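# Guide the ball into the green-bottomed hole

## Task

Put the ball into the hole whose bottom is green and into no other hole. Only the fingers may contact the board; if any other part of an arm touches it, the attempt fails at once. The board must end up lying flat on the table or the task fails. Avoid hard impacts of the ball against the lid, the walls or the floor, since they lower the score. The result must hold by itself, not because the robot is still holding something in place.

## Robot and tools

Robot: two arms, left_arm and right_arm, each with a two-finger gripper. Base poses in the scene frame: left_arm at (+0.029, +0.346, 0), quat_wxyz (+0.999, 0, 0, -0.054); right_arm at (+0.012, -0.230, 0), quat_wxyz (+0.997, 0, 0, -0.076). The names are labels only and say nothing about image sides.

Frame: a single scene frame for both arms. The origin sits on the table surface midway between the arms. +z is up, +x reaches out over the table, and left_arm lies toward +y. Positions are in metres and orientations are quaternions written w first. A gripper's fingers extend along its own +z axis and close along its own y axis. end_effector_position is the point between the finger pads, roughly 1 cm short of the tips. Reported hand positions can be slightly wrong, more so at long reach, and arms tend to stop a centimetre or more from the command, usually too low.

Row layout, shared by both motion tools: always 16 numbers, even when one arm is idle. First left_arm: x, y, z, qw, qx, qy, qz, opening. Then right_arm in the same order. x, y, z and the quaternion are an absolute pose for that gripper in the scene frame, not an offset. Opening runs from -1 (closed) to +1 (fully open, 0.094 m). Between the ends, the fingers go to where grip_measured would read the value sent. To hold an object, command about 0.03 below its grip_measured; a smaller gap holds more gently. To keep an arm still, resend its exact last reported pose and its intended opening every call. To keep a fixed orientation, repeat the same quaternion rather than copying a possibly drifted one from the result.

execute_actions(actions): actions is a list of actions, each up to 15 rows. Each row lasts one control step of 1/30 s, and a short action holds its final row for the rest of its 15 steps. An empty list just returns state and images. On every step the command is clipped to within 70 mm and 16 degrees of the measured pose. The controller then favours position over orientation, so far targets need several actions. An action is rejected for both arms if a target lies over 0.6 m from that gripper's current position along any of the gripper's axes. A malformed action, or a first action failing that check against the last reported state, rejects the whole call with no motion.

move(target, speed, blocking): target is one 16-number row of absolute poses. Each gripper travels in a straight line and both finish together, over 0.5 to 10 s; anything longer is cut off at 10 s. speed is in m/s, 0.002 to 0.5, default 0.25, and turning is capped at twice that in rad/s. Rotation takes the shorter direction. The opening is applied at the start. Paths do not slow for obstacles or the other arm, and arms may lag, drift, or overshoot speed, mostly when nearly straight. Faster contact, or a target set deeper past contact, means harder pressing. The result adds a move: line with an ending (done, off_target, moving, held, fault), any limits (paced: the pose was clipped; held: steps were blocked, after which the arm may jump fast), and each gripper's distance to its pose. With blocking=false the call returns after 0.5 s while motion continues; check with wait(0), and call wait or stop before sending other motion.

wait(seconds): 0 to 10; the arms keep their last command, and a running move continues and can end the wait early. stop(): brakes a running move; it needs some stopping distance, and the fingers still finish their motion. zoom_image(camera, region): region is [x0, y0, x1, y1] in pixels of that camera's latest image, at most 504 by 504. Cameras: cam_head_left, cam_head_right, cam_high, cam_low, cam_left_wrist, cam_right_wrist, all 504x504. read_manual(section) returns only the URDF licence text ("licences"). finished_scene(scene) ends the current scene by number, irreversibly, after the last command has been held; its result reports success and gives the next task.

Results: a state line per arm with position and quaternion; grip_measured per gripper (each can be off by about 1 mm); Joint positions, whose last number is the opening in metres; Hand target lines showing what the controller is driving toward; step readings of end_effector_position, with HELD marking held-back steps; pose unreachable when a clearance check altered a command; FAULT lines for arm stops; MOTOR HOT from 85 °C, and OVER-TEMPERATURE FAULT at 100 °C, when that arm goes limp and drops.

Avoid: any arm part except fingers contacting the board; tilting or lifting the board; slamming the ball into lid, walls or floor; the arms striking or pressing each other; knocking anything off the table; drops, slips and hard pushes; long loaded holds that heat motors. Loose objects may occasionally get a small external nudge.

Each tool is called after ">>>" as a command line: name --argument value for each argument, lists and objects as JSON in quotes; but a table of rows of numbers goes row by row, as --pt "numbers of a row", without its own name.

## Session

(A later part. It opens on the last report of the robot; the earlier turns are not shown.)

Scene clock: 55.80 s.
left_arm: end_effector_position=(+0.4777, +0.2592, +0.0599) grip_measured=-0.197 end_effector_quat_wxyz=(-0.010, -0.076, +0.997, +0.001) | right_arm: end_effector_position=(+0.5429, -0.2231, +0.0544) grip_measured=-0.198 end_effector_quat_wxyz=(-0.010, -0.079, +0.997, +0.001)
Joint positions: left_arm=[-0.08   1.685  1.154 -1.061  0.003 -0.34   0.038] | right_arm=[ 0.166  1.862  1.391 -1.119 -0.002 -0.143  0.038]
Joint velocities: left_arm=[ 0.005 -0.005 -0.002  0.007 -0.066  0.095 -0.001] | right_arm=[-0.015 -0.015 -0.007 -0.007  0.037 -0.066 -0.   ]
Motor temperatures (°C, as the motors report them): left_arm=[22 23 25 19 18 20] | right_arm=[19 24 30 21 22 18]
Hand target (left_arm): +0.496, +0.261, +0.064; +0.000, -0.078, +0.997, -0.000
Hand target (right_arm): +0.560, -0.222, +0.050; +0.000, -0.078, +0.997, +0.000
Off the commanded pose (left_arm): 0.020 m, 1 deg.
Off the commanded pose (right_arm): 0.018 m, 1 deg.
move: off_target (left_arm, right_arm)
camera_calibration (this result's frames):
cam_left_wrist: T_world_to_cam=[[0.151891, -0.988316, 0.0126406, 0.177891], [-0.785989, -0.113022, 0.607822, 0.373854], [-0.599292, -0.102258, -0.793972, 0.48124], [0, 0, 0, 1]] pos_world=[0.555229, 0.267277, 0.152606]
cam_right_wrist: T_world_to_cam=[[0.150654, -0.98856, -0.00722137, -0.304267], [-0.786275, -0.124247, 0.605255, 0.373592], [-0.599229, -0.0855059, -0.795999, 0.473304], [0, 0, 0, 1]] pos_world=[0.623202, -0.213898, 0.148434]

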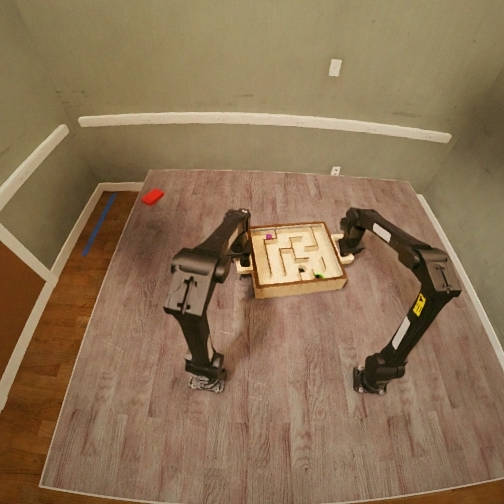

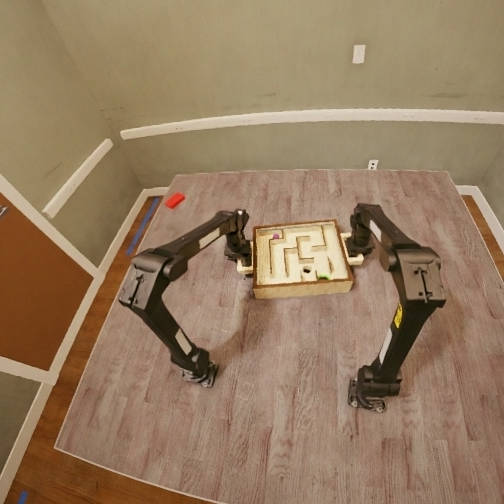

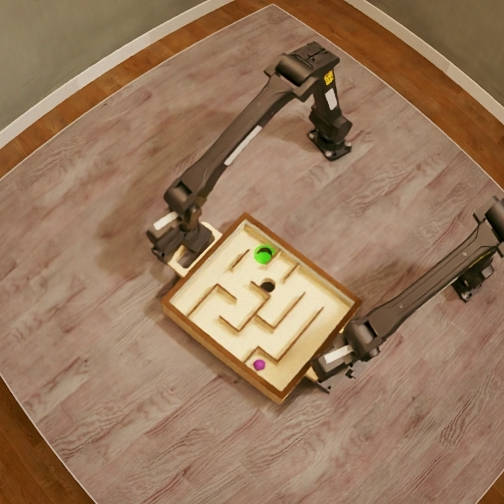

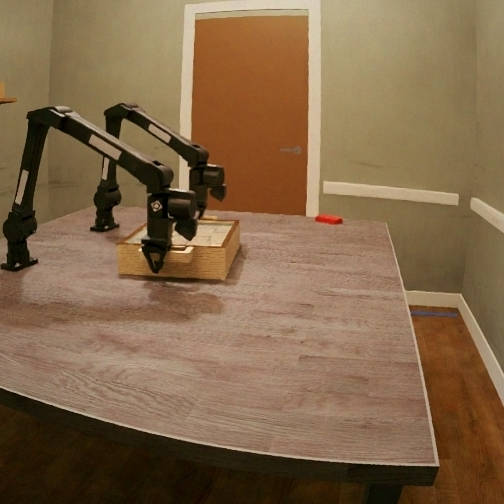

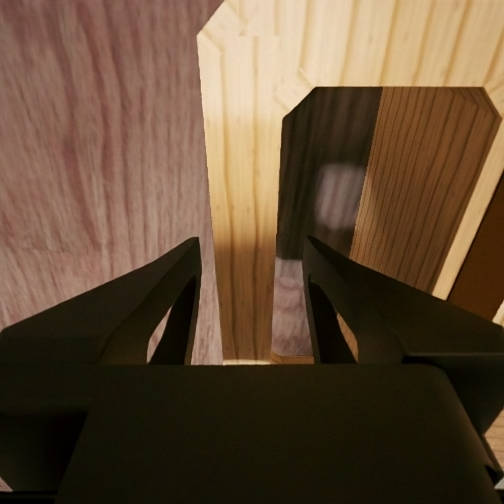

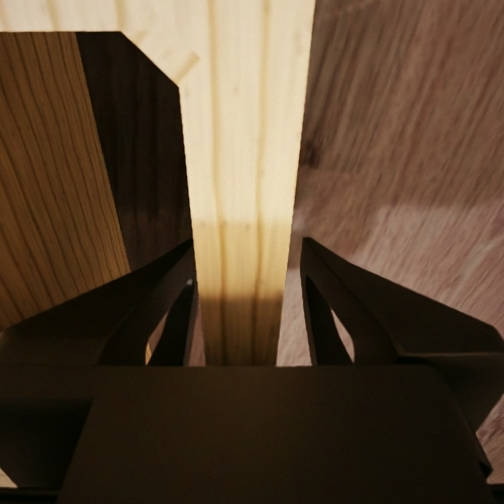

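>>> move --target '[0.485,0.261,0.062,0,-0.078,0.997,0,-0.75,0.55,-0.222,0.062,0,-0.078,0.997,0,-0.75]' --speed 0.03

>>> zoom_image --camera "cam_high" --region '[150,200,370,420]'

Scene clock: 59.50 s.
left_arm: end_effector_position=(+0.4777, +0.2595, +0.0599) grip_measured=-0.693 end_effector_quat_wxyz=(-0.010, -0.076, +0.997, +0.002) | right_arm: end_effector_position=(+0.5429, -0.2218, +0.0544) grip_measured=-0.713 end_effector_quat_wxyz=(-0.010, -0.070, +0.997, +0.003)
Joint positions: left_arm=[-0.08   1.685  1.154 -1.061  0.001 -0.34   0.014] | right_arm=[ 0.167  1.862  1.391 -1.119 -0.006 -0.126  0.013]
Joint velocities: left_arm=[-0.015 -0.015  0.007  0.002 -0.022 -0.051  0.001] | right_arm=[-0.005 -0.005 -0.012 -0.002 -0.007  0.051 -0.   ]
Motor temperatures (°C, as the motors report them): left_arm=[22 23 25 19 18 20] | right_arm=[19 24 31 21 22 18]
Hand target (left_arm): +0.485, +0.261, +0.062; -0.000, -0.078, +0.997, +0.000
Hand target (right_arm): +0.550, -0.222, +0.062; +0.000, -0.078, +0.997, -0.000
Off the commanded pose (left_arm): 0.008 m, 1 deg.
Off the commanded pose (right_arm): 0.010 m, 1 deg.
move: done
camera_calibration (this result's frames):
cam_left_wrist: T_world_to_cam=[[0.151851, -0.988345, 0.0107159, 0.178373], [-0.785982, -0.114172, 0.607616, 0.374176], [-0.599311, -0.10069, -0.794159, 0.48087], [0, 0, 0, 1]] pos_world=[0.5552, 0.267433, 0.152621]
cam_right_wrist: T_world_to_cam=[[0.134339, -0.990874, -0.0110453, -0.294398], [-0.788162, -0.113598, 0.604893, 0.377145], [-0.600628, -0.072555, -0.79623, 0.477052], [0, 0, 0, 1]] pos_world=[0.623331, -0.214256, 0.148459]

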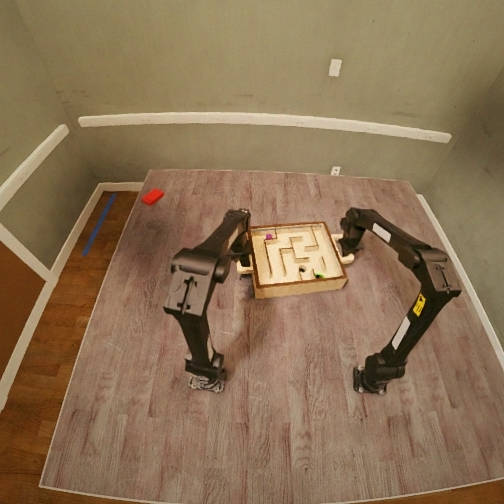

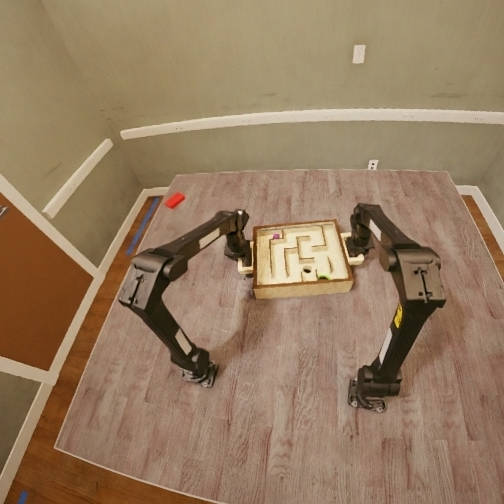

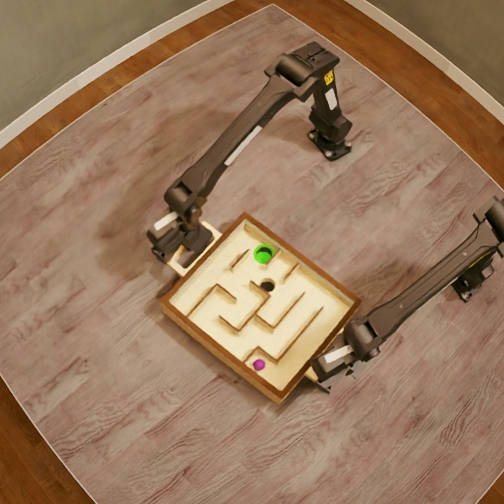

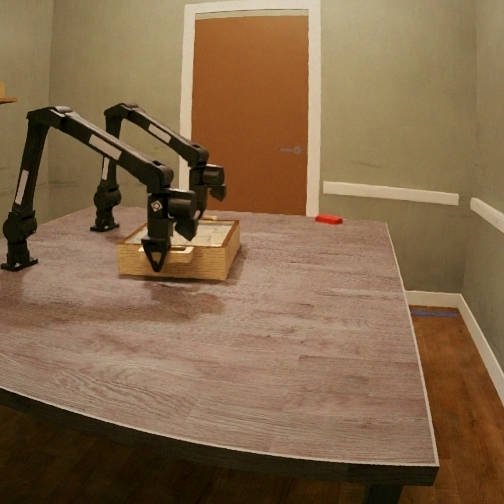

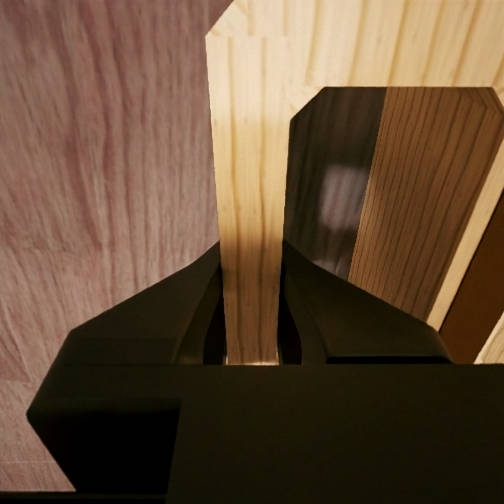

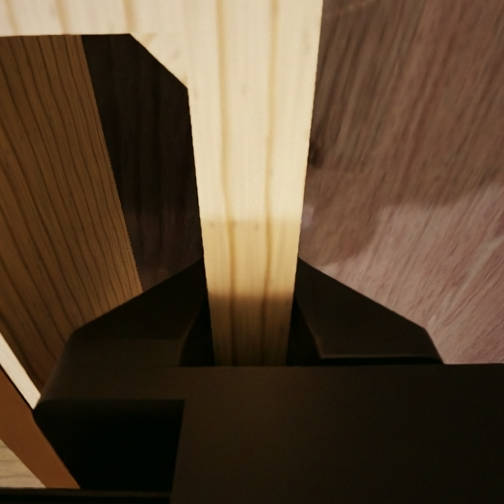

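Region (150, 200, 370, 420) of cam_high's 504x504 image, scaled by 2.291, with more detail than that image has.

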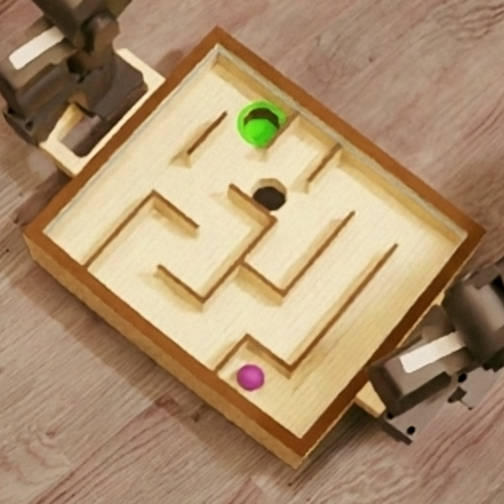

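>>> move --target '[0.495,0.261,0.105,0.05,-0.078,0.9957,0.004,-0.75,0.56,-0.222,0.12,0.05,-0.078,0.9957,0.004,-0.75]' --speed 0.04

>>> zoom_image --camera "cam_high" --region '[150,200,370,420]'

Scene clock: 77.07 s.
left_arm: end_effector_position=(+0.4782, +0.2618, +0.0661) grip_measured=-0.693 end_effector_quat_wxyz=(-0.002, -0.076, +0.997, +0.007) | right_arm: end_effector_position=(+0.5434, -0.2198, +0.0603) grip_measured=-0.713 end_effector_quat_wxyz=(-0.004, -0.070, +0.998, +0.009)
Joint positions: left_arm=[-0.08   1.669  1.152 -1.061 -0.013 -0.34   0.014] | right_arm=[ 0.167  1.851  1.391 -1.12  -0.017 -0.125  0.013]
Joint velocities: left_arm=[ 0.015 -0.005 -0.002  0.007 -0.007  0.007 -0.001] | right_arm=[-0.024 -0.005  0.002 -0.007 -0.022 -0.022  0.   ]
Motor temperatures (°C, as the motors report them): left_arm=[22 23 25 19 18 20] | right_arm=[19 24 30 21 22 18]
Hand target (left_arm): +0.494, +0.261, +0.104; +0.050, -0.078, +0.996, +0.004
Hand target (right_arm): +0.557, -0.222, +0.119; +0.050, -0.079, +0.996, +0.004
Off the commanded pose (left_arm): 0.042 m, 6 deg.
Off the commanded pose (right_arm): 0.062 m, 6 deg.
move: off_target (left_arm, right_arm)
camera_calibration (this result's frames):
cam_left_wrist: T_world_to_cam=[[0.151169, -0.988507, 0.00163852, 0.181431], [-0.795782, -0.120712, 0.59343, 0.378389], [-0.586411, -0.0910119, -0.804884, 0.478363], [0, 0, 0, 1]] pos_world=[0.554206, 0.268559, 0.160182]
cam_right_wrist: T_world_to_cam=[[0.133205, -0.99087, -0.0207913, -0.291308], [-0.794386, -0.119288, 0.595584, 0.376928], [-0.592627, -0.0628184, -0.803024, 0.480373], [0, 0, 0, 1]] pos_world=[0.622912, -0.213509, 0.155202]

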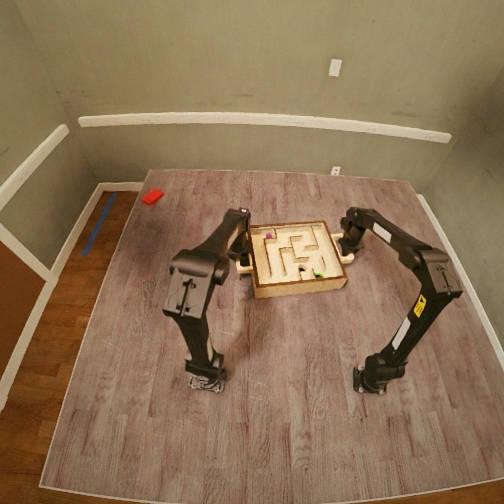

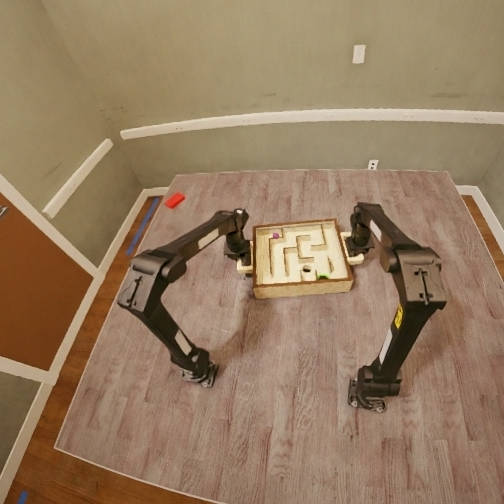

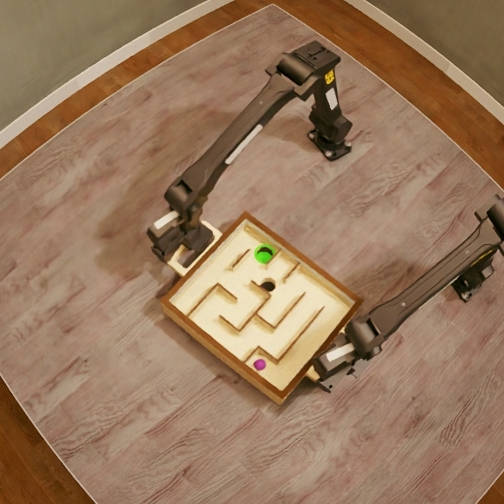

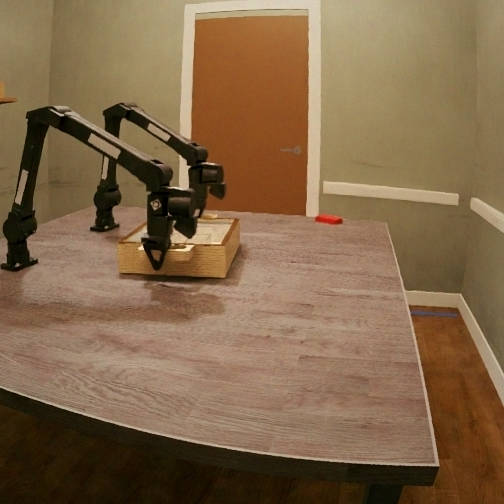

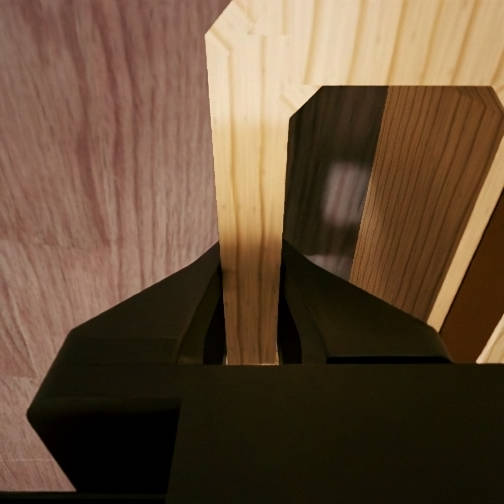

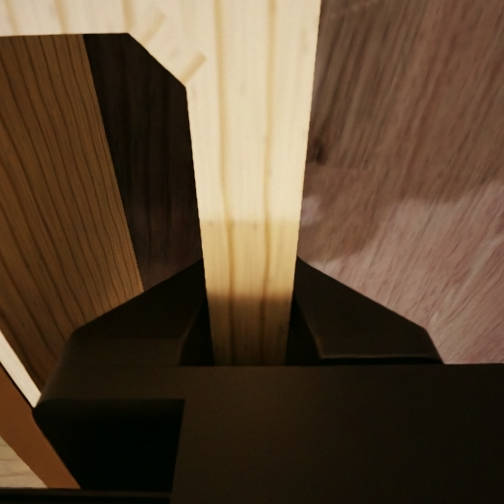

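Region (150, 200, 370, 420) of cam_high's 504x504 image, scaled by 2.291, with more detail than that image has.

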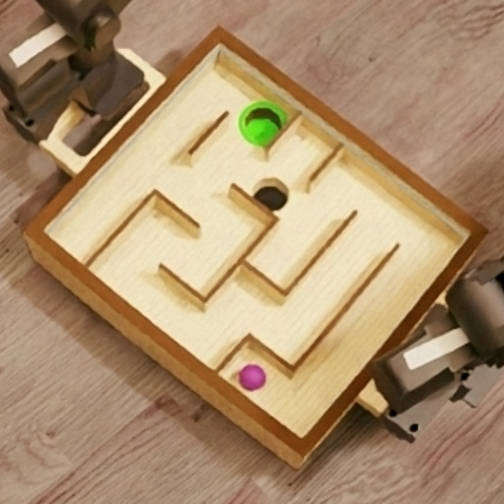

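>>> execute_actions --actions '[[[0.485,0.261,0.125,0.07,-0.078,0.9945,0.005,-0.75,0.55,-0.222,0.16,0.07,-0.078,0.9945,0.005,-0.75]],[[0.485,0.261,0.125,0.07,-0.078,0.9945,0.005,-0.75,0.55,-0.222,0.16,0.07,-0.078,0.9945,0.005,-0.75]],[[0.485,0.261,0.125,0.07,-0.078,0.9945,0.005,-0.75,0.55,-0.222,0.16,0.07,-0.078,0.9945,0.005,-0.75]],[[0.485,0.261,0.125,0.07,-0.078,0.9945,0.005,-0.75,0.55,-0.222,0.16,0.07,-0.078,0.9945,0.005,-0.75]]]'

>>> zoom_image --camera "cam_high" --region '[150,200,370,420]'

Scene clock: 84.97 s.
left_arm: end_effector_position=(+0.4668, +0.2614, +0.0877) grip_measured=-0.692 end_effector_quat_wxyz=(+0.023, -0.069, +0.997, +0.006) | right_arm: end_effector_position=(+0.5224, -0.2206, +0.0905) grip_measured=-0.713 end_effector_quat_wxyz=(+0.006, -0.063, +0.998, +0.007)
Joint positions: left_arm=[-0.09   1.587  1.112 -1.056 -0.024 -0.335  0.014] | right_arm=[ 0.167  1.755  1.341 -1.144 -0.014 -0.11   0.013]
Joint velocities: left_arm=[-0.005 -0.005 -0.002 -0.012 -0.095 -0.022  0.   ] | right_arm=[-0.015 -0.005 -0.012 -0.002  0.022 -0.022  0.   ]
Motor temperatures (°C, as the motors report them): left_arm=[22 23 25 19 19 20] | right_arm=[19 25 31 21 22 18]
Hand target (left_arm): +0.484, +0.261, +0.124; +0.070, -0.078, +0.994, +0.004
Hand target (right_arm): +0.544, -0.222, +0.158; +0.070, -0.079, +0.994, +0.004
Off the commanded pose (left_arm): 0.042 m, 6 deg.
Off the commanded pose (right_arm): 0.075 m, 8 deg; position clipped at the last step of the last action.
Step readings (end_effector_position; steps 1 to 15: 1st action; 16 to 30: 2nd action; 31 to 45: 3rd action; 46 to 60: 4th action):
0: left_arm (+0.4782, +0.2618, +0.0661) | right_arm (+0.5434, -0.2198, +0.0603)
1: left_arm (+0.4776, +0.2620, +0.0666) | right_arm (+0.5426, -0.2196, +0.0603)
2: left_arm (+0.4758, +0.2625, +0.0676) | right_arm (+0.5406, -0.2193, +0.0604)
4: left_arm (+0.4698, +0.2624, +0.0723) | right_arm (+0.5338, -0.2191, +0.0628)
8: left_arm (+0.4664, +0.2622, +0.0827) | right_arm (+0.5297, -0.2192, +0.0748)
15: left_arm (+0.4668, +0.2615, +0.0877) | right_arm (+0.5237, -0.2205, +0.0905)
16: left_arm (+0.4668, +0.2614, +0.0877) | right_arm (+0.5231, -0.2206, +0.0905)
17: left_arm (+0.4668, +0.2614, +0.0877) | right_arm (+0.5228, -0.2206, +0.0905)
19: left_arm (+0.4668, +0.2614, +0.0877) | right_arm (+0.5224, -0.2206, +0.0905)
23: left_arm (+0.4668, +0.2614, +0.0877) | right_arm (+0.5224, -0.2206, +0.0905)
30: left_arm (+0.4668, +0.2614, +0.0877) | right_arm (+0.5224, -0.2206, +0.0905)
31: left_arm (+0.4668, +0.2614, +0.0877) | right_arm (+0.5224, -0.2206, +0.0905)
32: left_arm (+0.4668, +0.2614, +0.0877) | right_arm (+0.5224, -0.2206, +0.0905)
34: left_arm (+0.4668, +0.2614, +0.0877) | right_arm (+0.5224, -0.2206, +0.0905)
38: left_arm (+0.4668, +0.2614, +0.0877) | right_arm (+0.5224, -0.2206, +0.0905)
45: left_arm (+0.4668, +0.2614, +0.0877) | right_arm (+0.5224, -0.2206, +0.0905)
46: left_arm (+0.4668, +0.2614, +0.0877) | right_arm (+0.5224, -0.2206, +0.0905)
47: left_arm (+0.4668, +0.2614, +0.0877) | right_arm (+0.5224, -0.2206, +0.0905)
49: left_arm (+0.4668, +0.2614, +0.0877) | right_arm (+0.5224, -0.2206, +0.0905)
53: left_arm (+0.4668, +0.2614, +0.0877) | right_arm (+0.5224, -0.2206, +0.0905)
60: end_effector_position above
camera_calibration (this result's frames):
cam_left_wrist: T_world_to_cam=[[0.136417, -0.990628, 0.00689738, 0.189731], [-0.825497, -0.109822, 0.553619, 0.370916], [-0.547673, -0.0812167, -0.832741, 0.47082], [0, 0, 0, 1]] pos_world=[0.538163, 0.266926, 0.185417]
cam_right_wrist: T_world_to_cam=[[0.119219, -0.992743, -0.0157689, -0.282218], [-0.808678, -0.106304, 0.578566, 0.354041], [-0.576044, -0.056224, -0.815483, 0.486043], [0, 0, 0, 1]] pos_world=[0.599933, -0.215207, 0.187074]

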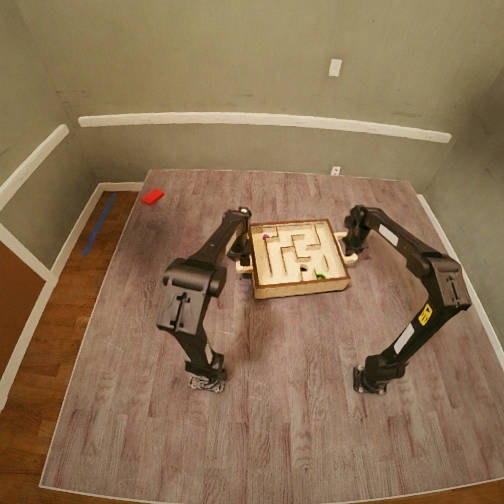

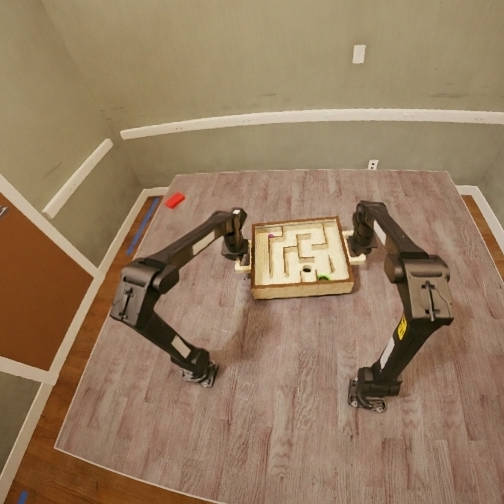

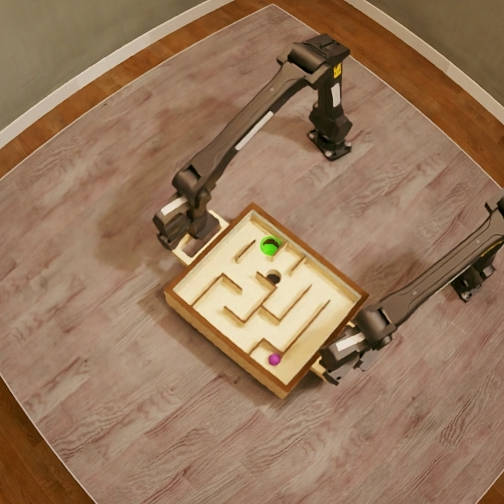

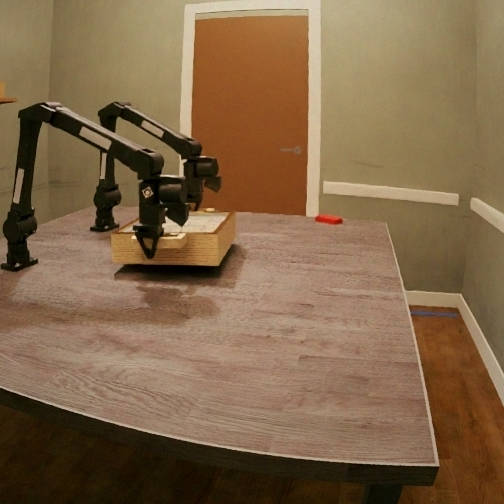

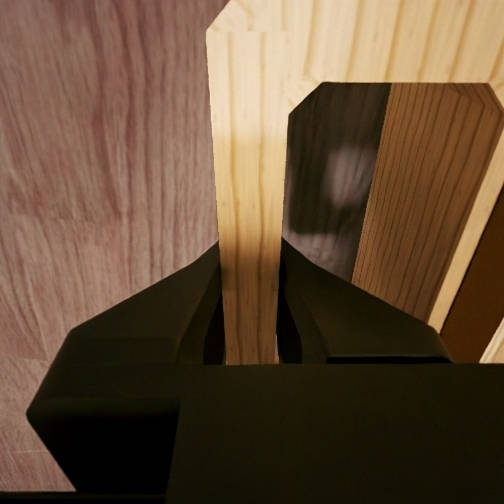

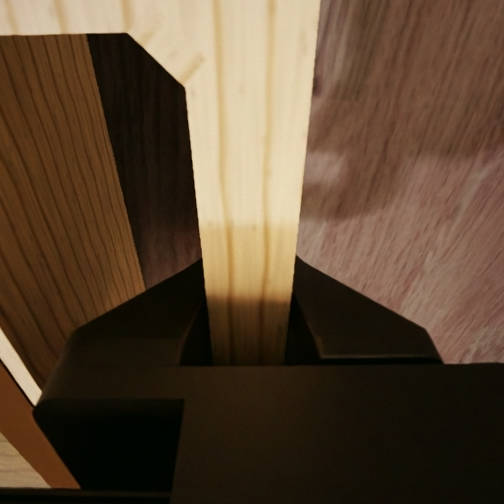

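Region (150, 200, 370, 420) of cam_high's 504x504 image, scaled by 2.291, with more detail than that image has.

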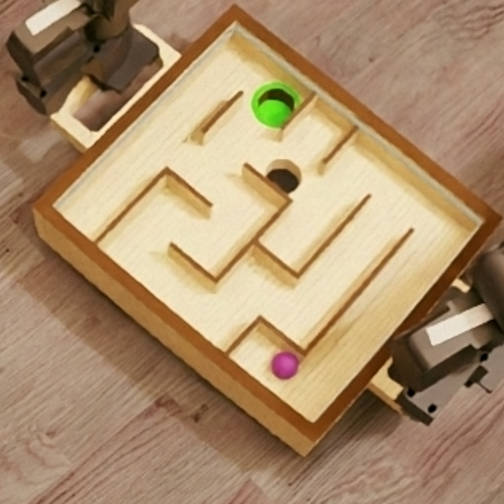

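>>> execute_actions --actions '[[[0.482,0.261,0.12,0.13,-0.078,0.9884,0.008,-0.75,0.54,-0.222,0.15,0.13,-0.078,0.9884,0.008,-0.75]],[[0.482,0.261,0.12,0.13,-0.078,0.9884,0.008,-0.75,0.54,-0.222,0.15,0.13,-0.078,0.9884,0.008,-0.75]],[[0.482,0.261,0.12,0.13,-0.078,0.9884,0.008,-0.75,0.54,-0.222,0.15,0.13,-0.078,0.9884,0.008,-0.75]],[[0.482,0.261,0.12,0.13,-0.078,0.9884,0.008,-0.75,0.54,-0.222,0.15,0.13,-0.078,0.9884,0.008,-0.75]]]'

>>> zoom_image --camera "cam_high" --region '[150,200,370,420]'

Scene clock: 93.07 s.
left_arm: end_effector_position=(+0.4594, +0.2626, +0.0853) grip_measured=-0.690 end_effector_quat_wxyz=(+0.073, -0.068, +0.995, +0.010) | right_arm: end_effector_position=(+0.5172, -0.2194, +0.0912) grip_measured=-0.713 end_effector_quat_wxyz=(+0.058, -0.063, +0.996, +0.010)
Joint positions: left_arm=[-0.104  1.519  1.017 -0.934 -0.059 -0.346  0.015] | right_arm=[ 0.166  1.684  1.241 -1.013 -0.026 -0.11   0.013]
Joint velocities: left_arm=[-0.015 -0.015 -0.002  0.002 -0.007 -0.081  0.   ] | right_arm=[-0.015 -0.015 -0.002  0.017  0.022  0.037 -0.001]
Motor temperatures (°C, as the motors report them): left_arm=[22 23 25 19 19 20] | right_arm=[19 25 32 21 22 18]
Hand target (left_arm): +0.481, +0.261, +0.120; +0.130, -0.078, +0.988, +0.007
Hand target (right_arm): +0.536, -0.222, +0.150; +0.130, -0.079, +0.988, +0.006
Off the commanded pose (left_arm): 0.041 m, 7 deg.
Off the commanded pose (right_arm): 0.063 m, 8 deg.
Step readings (end_effector_position; steps 1 to 15: 1st action; 16 to 30: 2nd action; 31 to 45: 3rd action; 46 to 60: 4th action):
0: left_arm (+0.4668, +0.2614, +0.0877) | right_arm (+0.5224, -0.2206, +0.0905)
1: left_arm (+0.4669, +0.2624, +0.0861) | right_arm (+0.5232, -0.2202, +0.0893)
2: left_arm (+0.4677, +0.2629, +0.0844) | right_arm (+0.5244, -0.2194, +0.0876)
4: left_arm (+0.4635, +0.2633, +0.0822) | right_arm (+0.5217, -0.2188, +0.0862)
8: left_arm (+0.4567, +0.2630, +0.0842) | right_arm (+0.5149, -0.2190, +0.0891)
15: left_arm (+0.4594, +0.2626, +0.0853) | right_arm (+0.5172, -0.2194, +0.0912)
16: left_arm (+0.4594, +0.2626, +0.0853) | right_arm (+0.5172, -0.2194, +0.0912)
17: left_arm (+0.4594, +0.2626, +0.0853) | right_arm (+0.5172, -0.2194, +0.0912)
19: left_arm (+0.4594, +0.2626, +0.0853) | right_arm (+0.5172, -0.2194, +0.0912)
23: left_arm (+0.4594, +0.2626, +0.0853) | right_arm (+0.5172, -0.2194, +0.0912)
30: left_arm (+0.4594, +0.2626, +0.0853) | right_arm (+0.5172, -0.2194, +0.0912)
31: left_arm (+0.4594, +0.2626, +0.0853) | right_arm (+0.5172, -0.2194, +0.0912)
32: left_arm (+0.4594, +0.2626, +0.0853) | right_arm (+0.5172, -0.2194, +0.0912)
34: left_arm (+0.4594, +0.2626, +0.0853) | right_arm (+0.5172, -0.2194, +0.0912)
38: left_arm (+0.4594, +0.2626, +0.0853) | right_arm (+0.5172, -0.2194, +0.0912)
45: left_arm (+0.4594, +0.2626, +0.0853) | right_arm (+0.5172, -0.2194, +0.0912)
46: left_arm (+0.4594, +0.2626, +0.0853) | right_arm (+0.5172, -0.2194, +0.0912)
47: left_arm (+0.4594, +0.2626, +0.0853) | right_arm (+0.5172, -0.2194, +0.0912)
49: left_arm (+0.4594, +0.2626, +0.0853) | right_arm (+0.5172, -0.2194, +0.0912)
53: left_arm (+0.4594, +0.2626, +0.0853) | right_arm (+0.5172, -0.2194, +0.0912)
60: end_effector_position above
camera_calibration (this result's frames):
cam_left_wrist: T_world_to_cam=[[0.134865, -0.990836, 0.00746826, 0.192658], [-0.876754, -0.115819, 0.466784, 0.398809], [-0.461642, -0.0695006, -0.88434, 0.426669], [0, 0, 0, 1]] pos_world=[0.520643, 0.266736, 0.189723]
cam_right_wrist: T_world_to_cam=[[0.120165, -0.992607, -0.0170523, -0.280694], [-0.86379, -0.113006, 0.491015, 0.384573], [-0.489312, -0.0442734, -0.870984, 0.446585], [0, 0, 0, 1]] pos_world=[0.58444, -0.215388, 0.195351]

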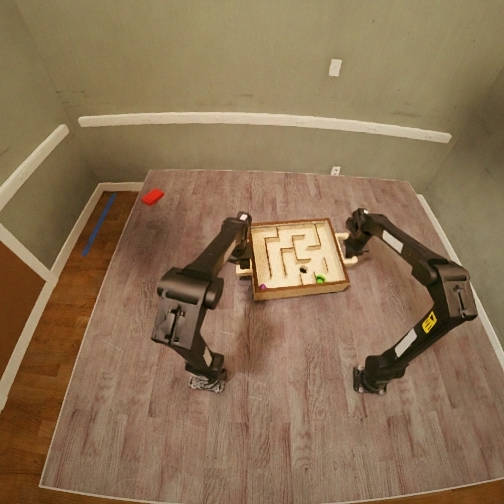

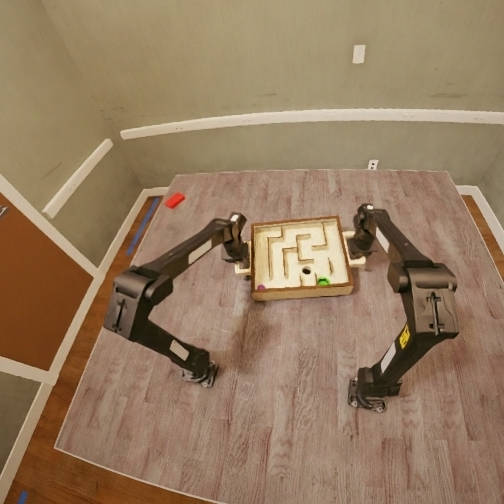

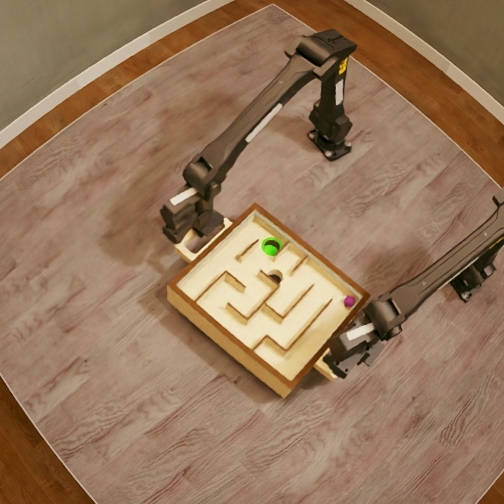

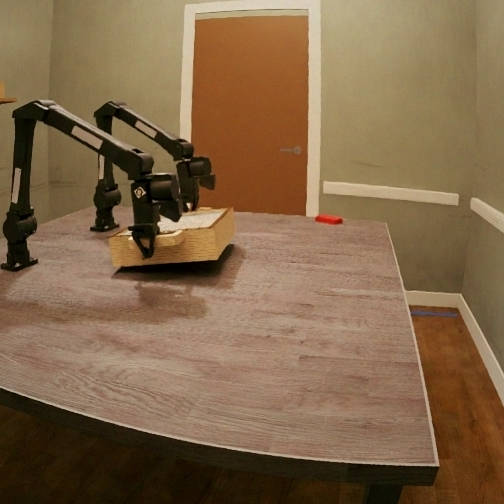

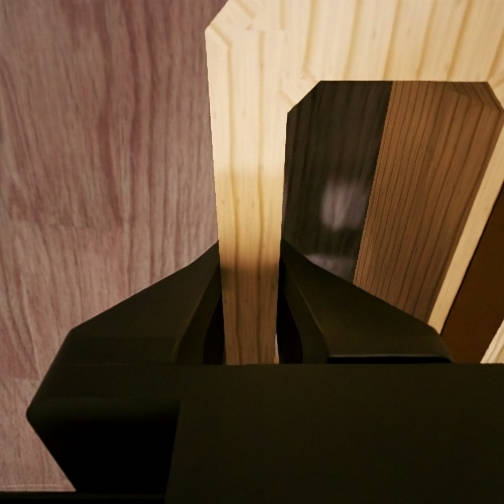

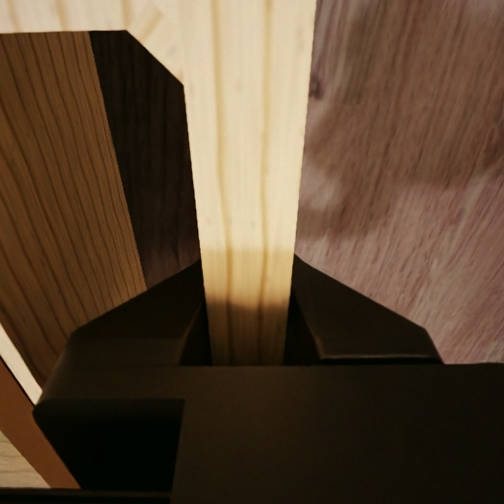

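Region (150, 200, 370, 420) of cam_high's 504x504 image, scaled by 2.291, with more detail than that image has.

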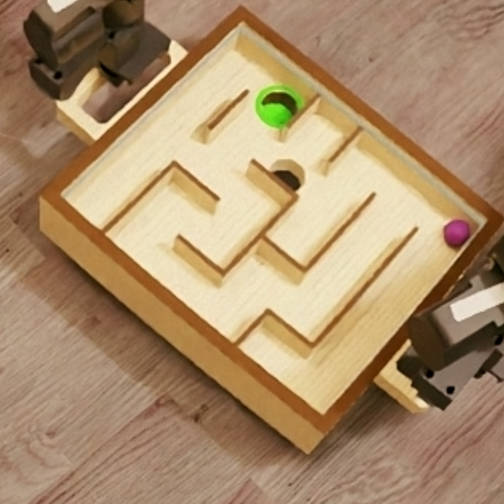

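>>> execute_actions --actions '[]'

>>> zoom_image --camera "cam_high" --region '[150,200,370,420]'

Scene clock: 104.30 s.
left_arm: end_effector_position=(+0.4594, +0.2626, +0.0853) grip_measured=-0.690 end_effector_quat_wxyz=(+0.073, -0.068, +0.995, +0.010) | right_arm: end_effector_position=(+0.5172, -0.2194, +0.0912) grip_measured=-0.713 end_effector_quat_wxyz=(+0.058, -0.063, +0.996, +0.010)
Joint positions: left_arm=[-0.104  1.519  1.017 -0.934 -0.059 -0.346  0.015] | right_arm=[ 0.166  1.684  1.241 -1.013 -0.026 -0.11   0.013]
Joint velocities: left_arm=[-0.005 -0.015 -0.002 -0.002  0.037 -0.007  0.001] | right_arm=[-0.005 -0.005  0.017 -0.007 -0.037  0.051 -0.   ]
Motor temperatures (°C, as the motors report them): left_arm=[22 23 26 19 19 20] | right_arm=[19 25 32 21 22 19]
Hand target (left_arm): +0.481, +0.261, +0.120; +0.130, -0.078, +0.988, +0.007
Hand target (right_arm): +0.536, -0.222, +0.150; +0.130, -0.079, +0.988, +0.006
Off the commanded pose (left_arm): 0.041 m, 7 deg.
Off the commanded pose (right_arm): 0.063 m, 8 deg.
camera_calibration (this result's frames):
cam_left_wrist: T_world_to_cam=[[0.134865, -0.990836, 0.00746826, 0.192658], [-0.876754, -0.115819, 0.466784, 0.398809], [-0.461642, -0.0695006, -0.88434, 0.426669], [0, 0, 0, 1]] pos_world=[0.520643, 0.266736, 0.189723]
cam_right_wrist: T_world_to_cam=[[0.120165, -0.992607, -0.0170523, -0.280694], [-0.86379, -0.113006, 0.491015, 0.384573], [-0.489312, -0.0442734, -0.870984, 0.446585], [0, 0, 0, 1]] pos_world=[0.58444, -0.215388, 0.195351]

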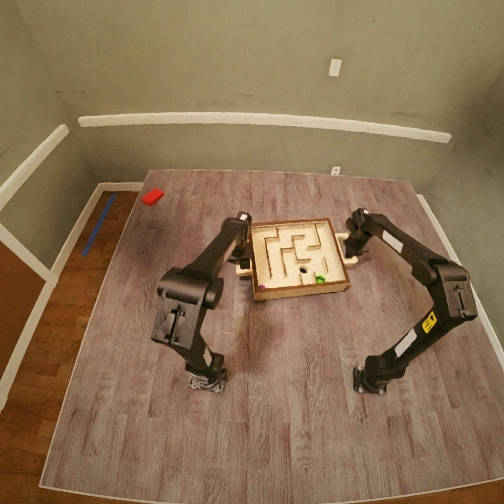

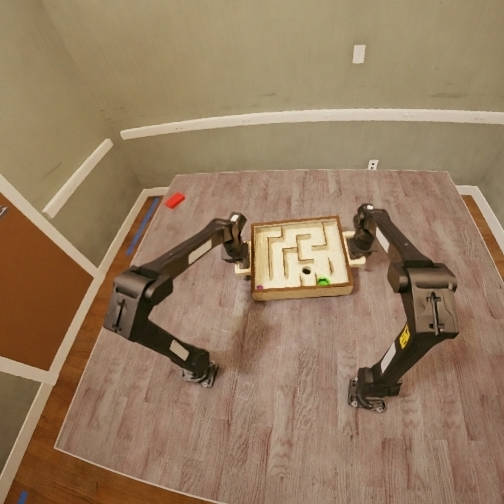

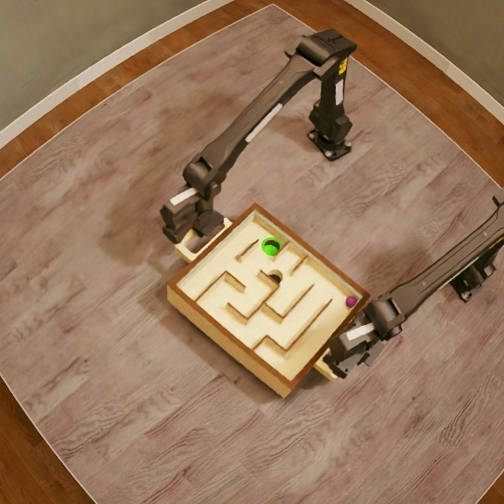

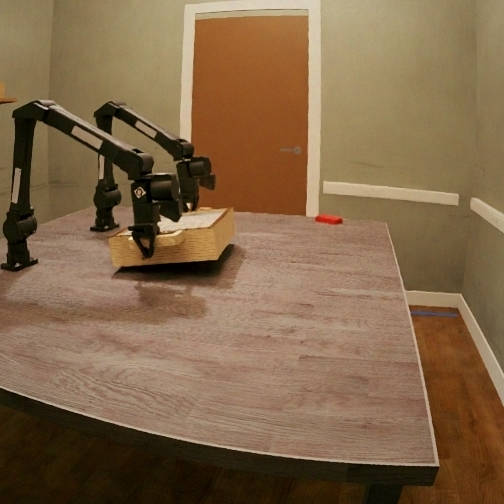

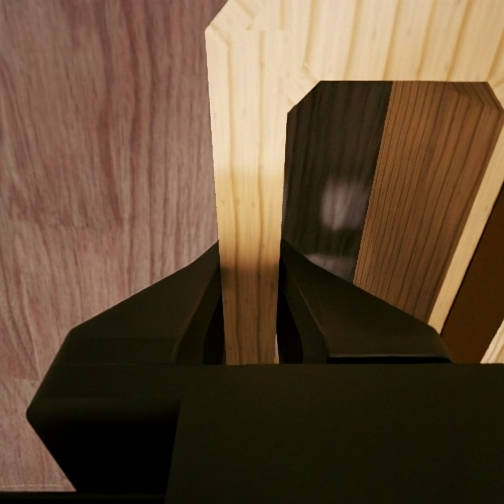

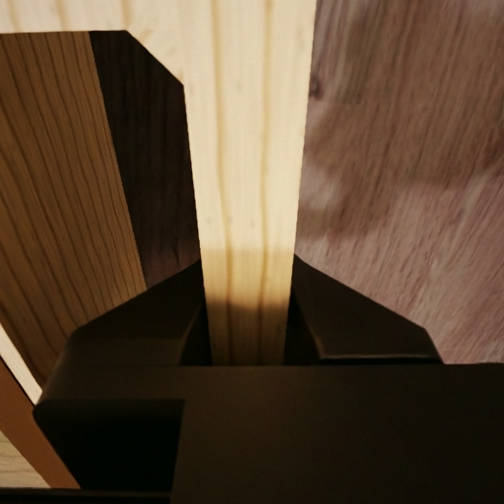

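Region (150, 200, 370, 420) of cam_high's 504x504 image, scaled by 2.291, with more detail than that image has.

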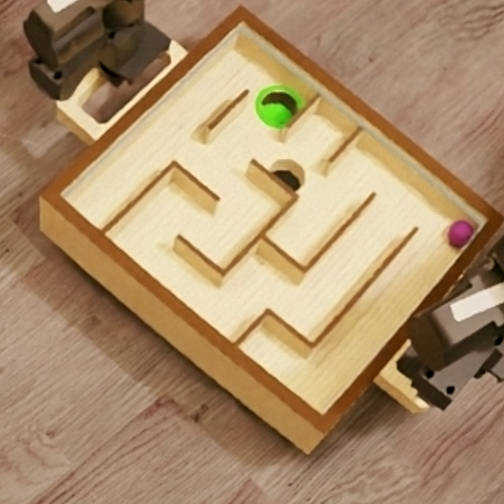

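>>> execute_actions --actions '[[[0.482,0.261,0.145,0.12,-0.078,0.9884,0.008,-0.75,0.54,-0.222,0.10,0.12,-0.078,0.9884,0.008,-0.75]],[[0.482,0.261,0.145,0.12,-0.078,0.9884,0.008,-0.75,0.54,-0.222,0.10,0.12,-0.078,0.9884,0.008,-0.75]],[[0.482,0.261,0.135,0.12,-0.078,0.9884,0.008,-0.75,0.54,-0.222,0.125,0.12,-0.078,0.9884,0.008,-0.75]]]'

>>> zoom_image --camera "cam_high" --region '[150,200,370,420]'

Scene clock: 116.27 s.
left_arm: end_effector_position=(+0.4496, +0.2648, +0.0883) grip_measured=-0.690 end_effector_quat_wxyz=(+0.058, -0.069, +0.996, +0.020) | right_arm: end_effector_position=(+0.5093, -0.2167, +0.0712) grip_measured=-0.713 end_effector_quat_wxyz=(+0.060, -0.062, +0.996, +0.018)
Joint positions: left_arm=[-0.109  1.51   1.019 -0.98  -0.071 -0.352  0.015] | right_arm=[ 0.166  1.688  1.188 -0.952 -0.042 -0.109  0.013]
Joint velocities: left_arm=[-0.005  0.015 -0.002 -0.007 -0.022 -0.037  0.001] | right_arm=[ 0.005 -0.005 -0.002 -0.007 -0.007  0.051  0.   ]
Motor temperatures (°C, as the motors report them): left_arm=[22 23 26 19 20 20] | right_arm=[19 25 32 21 22 19]
Hand target (left_arm): +0.480, +0.262, +0.135; +0.120, -0.078, +0.990, +0.008
Hand target (right_arm): +0.536, -0.222, +0.126; +0.120, -0.078, +0.990, +0.007
Off the commanded pose (left_arm): 0.057 m, 7 deg.
Off the commanded pose (right_arm): 0.062 m, 7 deg.
Step readings (end_effector_position; steps 1 to 15: 1st action; 16 to 30: 2nd action; 31 to 45: 3rd action):
0: left_arm (+0.4594, +0.2626, +0.0853) | right_arm (+0.5172, -0.2194, +0.0912)
1: left_arm (+0.4580, +0.2628, +0.0854) | right_arm (+0.5182, -0.2194, +0.0894)
2: left_arm (+0.4564, +0.2631, +0.0862) | right_arm (+0.5196, -0.2190, +0.0864)
4: left_arm (+0.4542, +0.2644, +0.0880) | right_arm (+0.5179, -0.2173, +0.0786)
8: left_arm (+0.4499, +0.2647, +0.0883) | right_arm (+0.5117, -0.2167, +0.0716)
15: left_arm (+0.4496, +0.2648, +0.0883) | right_arm (+0.5122, -0.2167, +0.0716)
16: left_arm (+0.4496, +0.2648, +0.0883) | right_arm (+0.5122, -0.2167, +0.0716)
17: left_arm (+0.4496, +0.2648, +0.0883) | right_arm (+0.5122, -0.2167, +0.0716)
19: left_arm (+0.4496, +0.2648, +0.0883) | right_arm (+0.5122, -0.2167, +0.0716)
23: left_arm (+0.4496, +0.2648, +0.0883) | right_arm (+0.5122, -0.2167, +0.0716)
30: left_arm (+0.4496, +0.2648, +0.0883) | right_arm (+0.5122, -0.2167, +0.0716)
31: left_arm (+0.4496, +0.2648, +0.0883) | right_arm (+0.5116, -0.2167, +0.0715)
32: left_arm (+0.4496, +0.2648, +0.0883) | right_arm (+0.5108, -0.2167, +0.0714)
34: left_arm (+0.4496, +0.2648, +0.0883) | right_arm (+0.5096, -0.2167, +0.0712)
38: left_arm (+0.4496, +0.2648, +0.0883) | right_arm (+0.5093, -0.2167, +0.0712)
45: end_effector_position above
camera_calibration (this result's frames):
cam_left_wrist: T_world_to_cam=[[0.137657, -0.990359, -0.0155026, 0.196725], [-0.86136, -0.127425, 0.491754, 0.38304], [-0.488988, -0.0543402, -0.870596, 0.432033], [0, 0, 0, 1]] pos_world=[0.514114, 0.267114, 0.190814]
cam_right_wrist: T_world_to_cam=[[0.120947, -0.99212, -0.0327205, -0.276638], [-0.864883, -0.121499, 0.487047, 0.386864], [-0.487184, -0.0306075, -0.872763, 0.427394], [0, 0, 0, 1]] pos_world=[0.57627, -0.214373, 0.175541]

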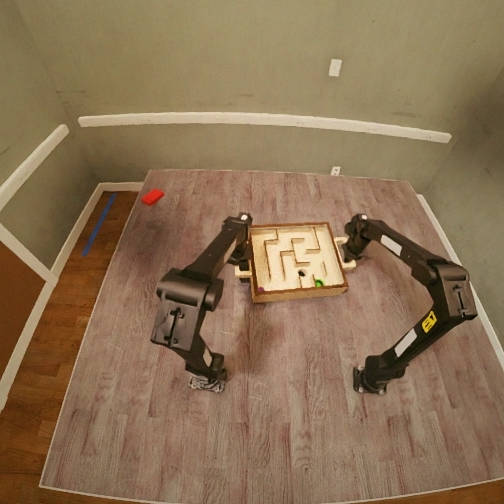

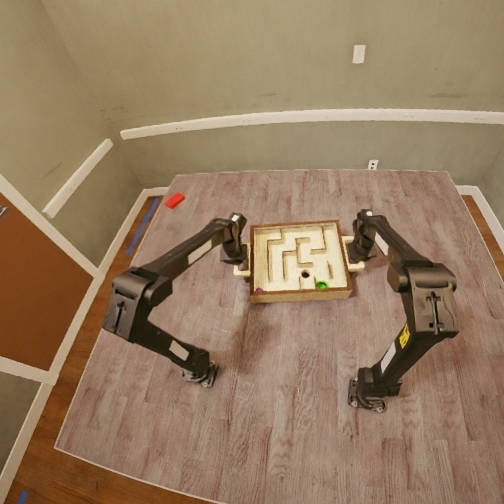

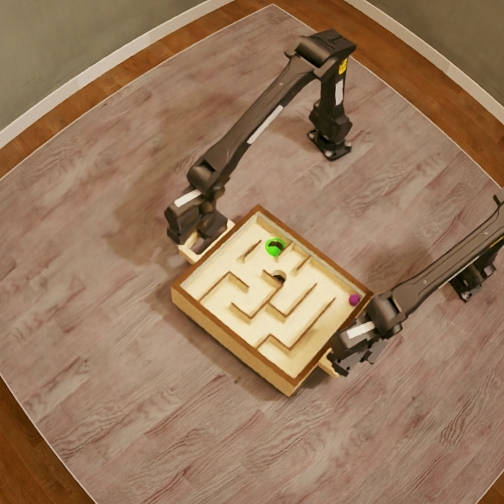

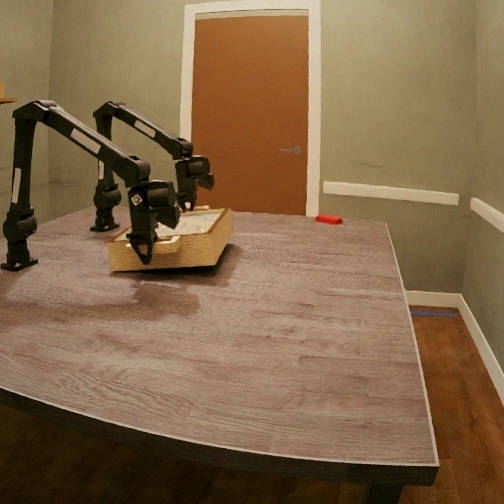

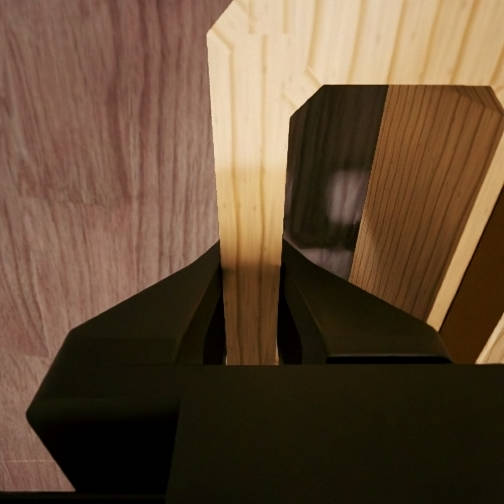

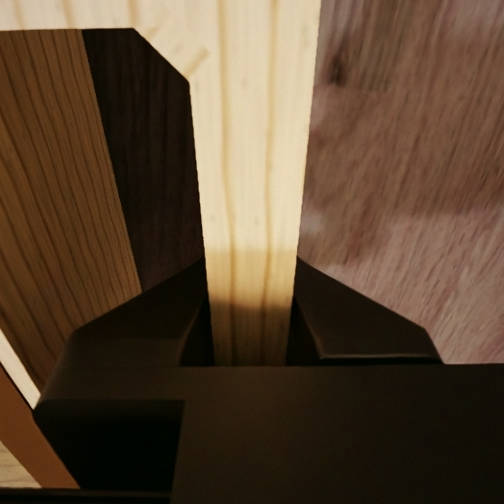

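Region (150, 200, 370, 420) of cam_high's 504x504 image, scaled by 2.291, with more detail than that image has.

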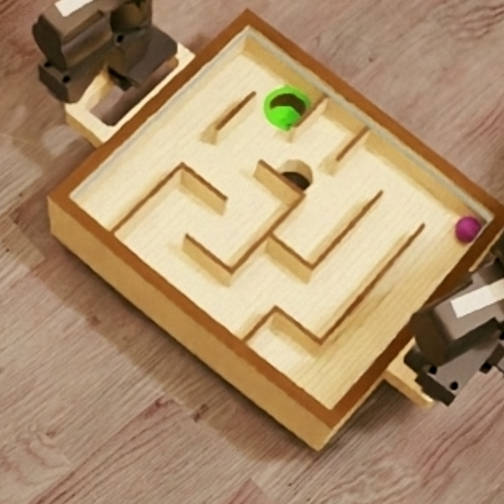

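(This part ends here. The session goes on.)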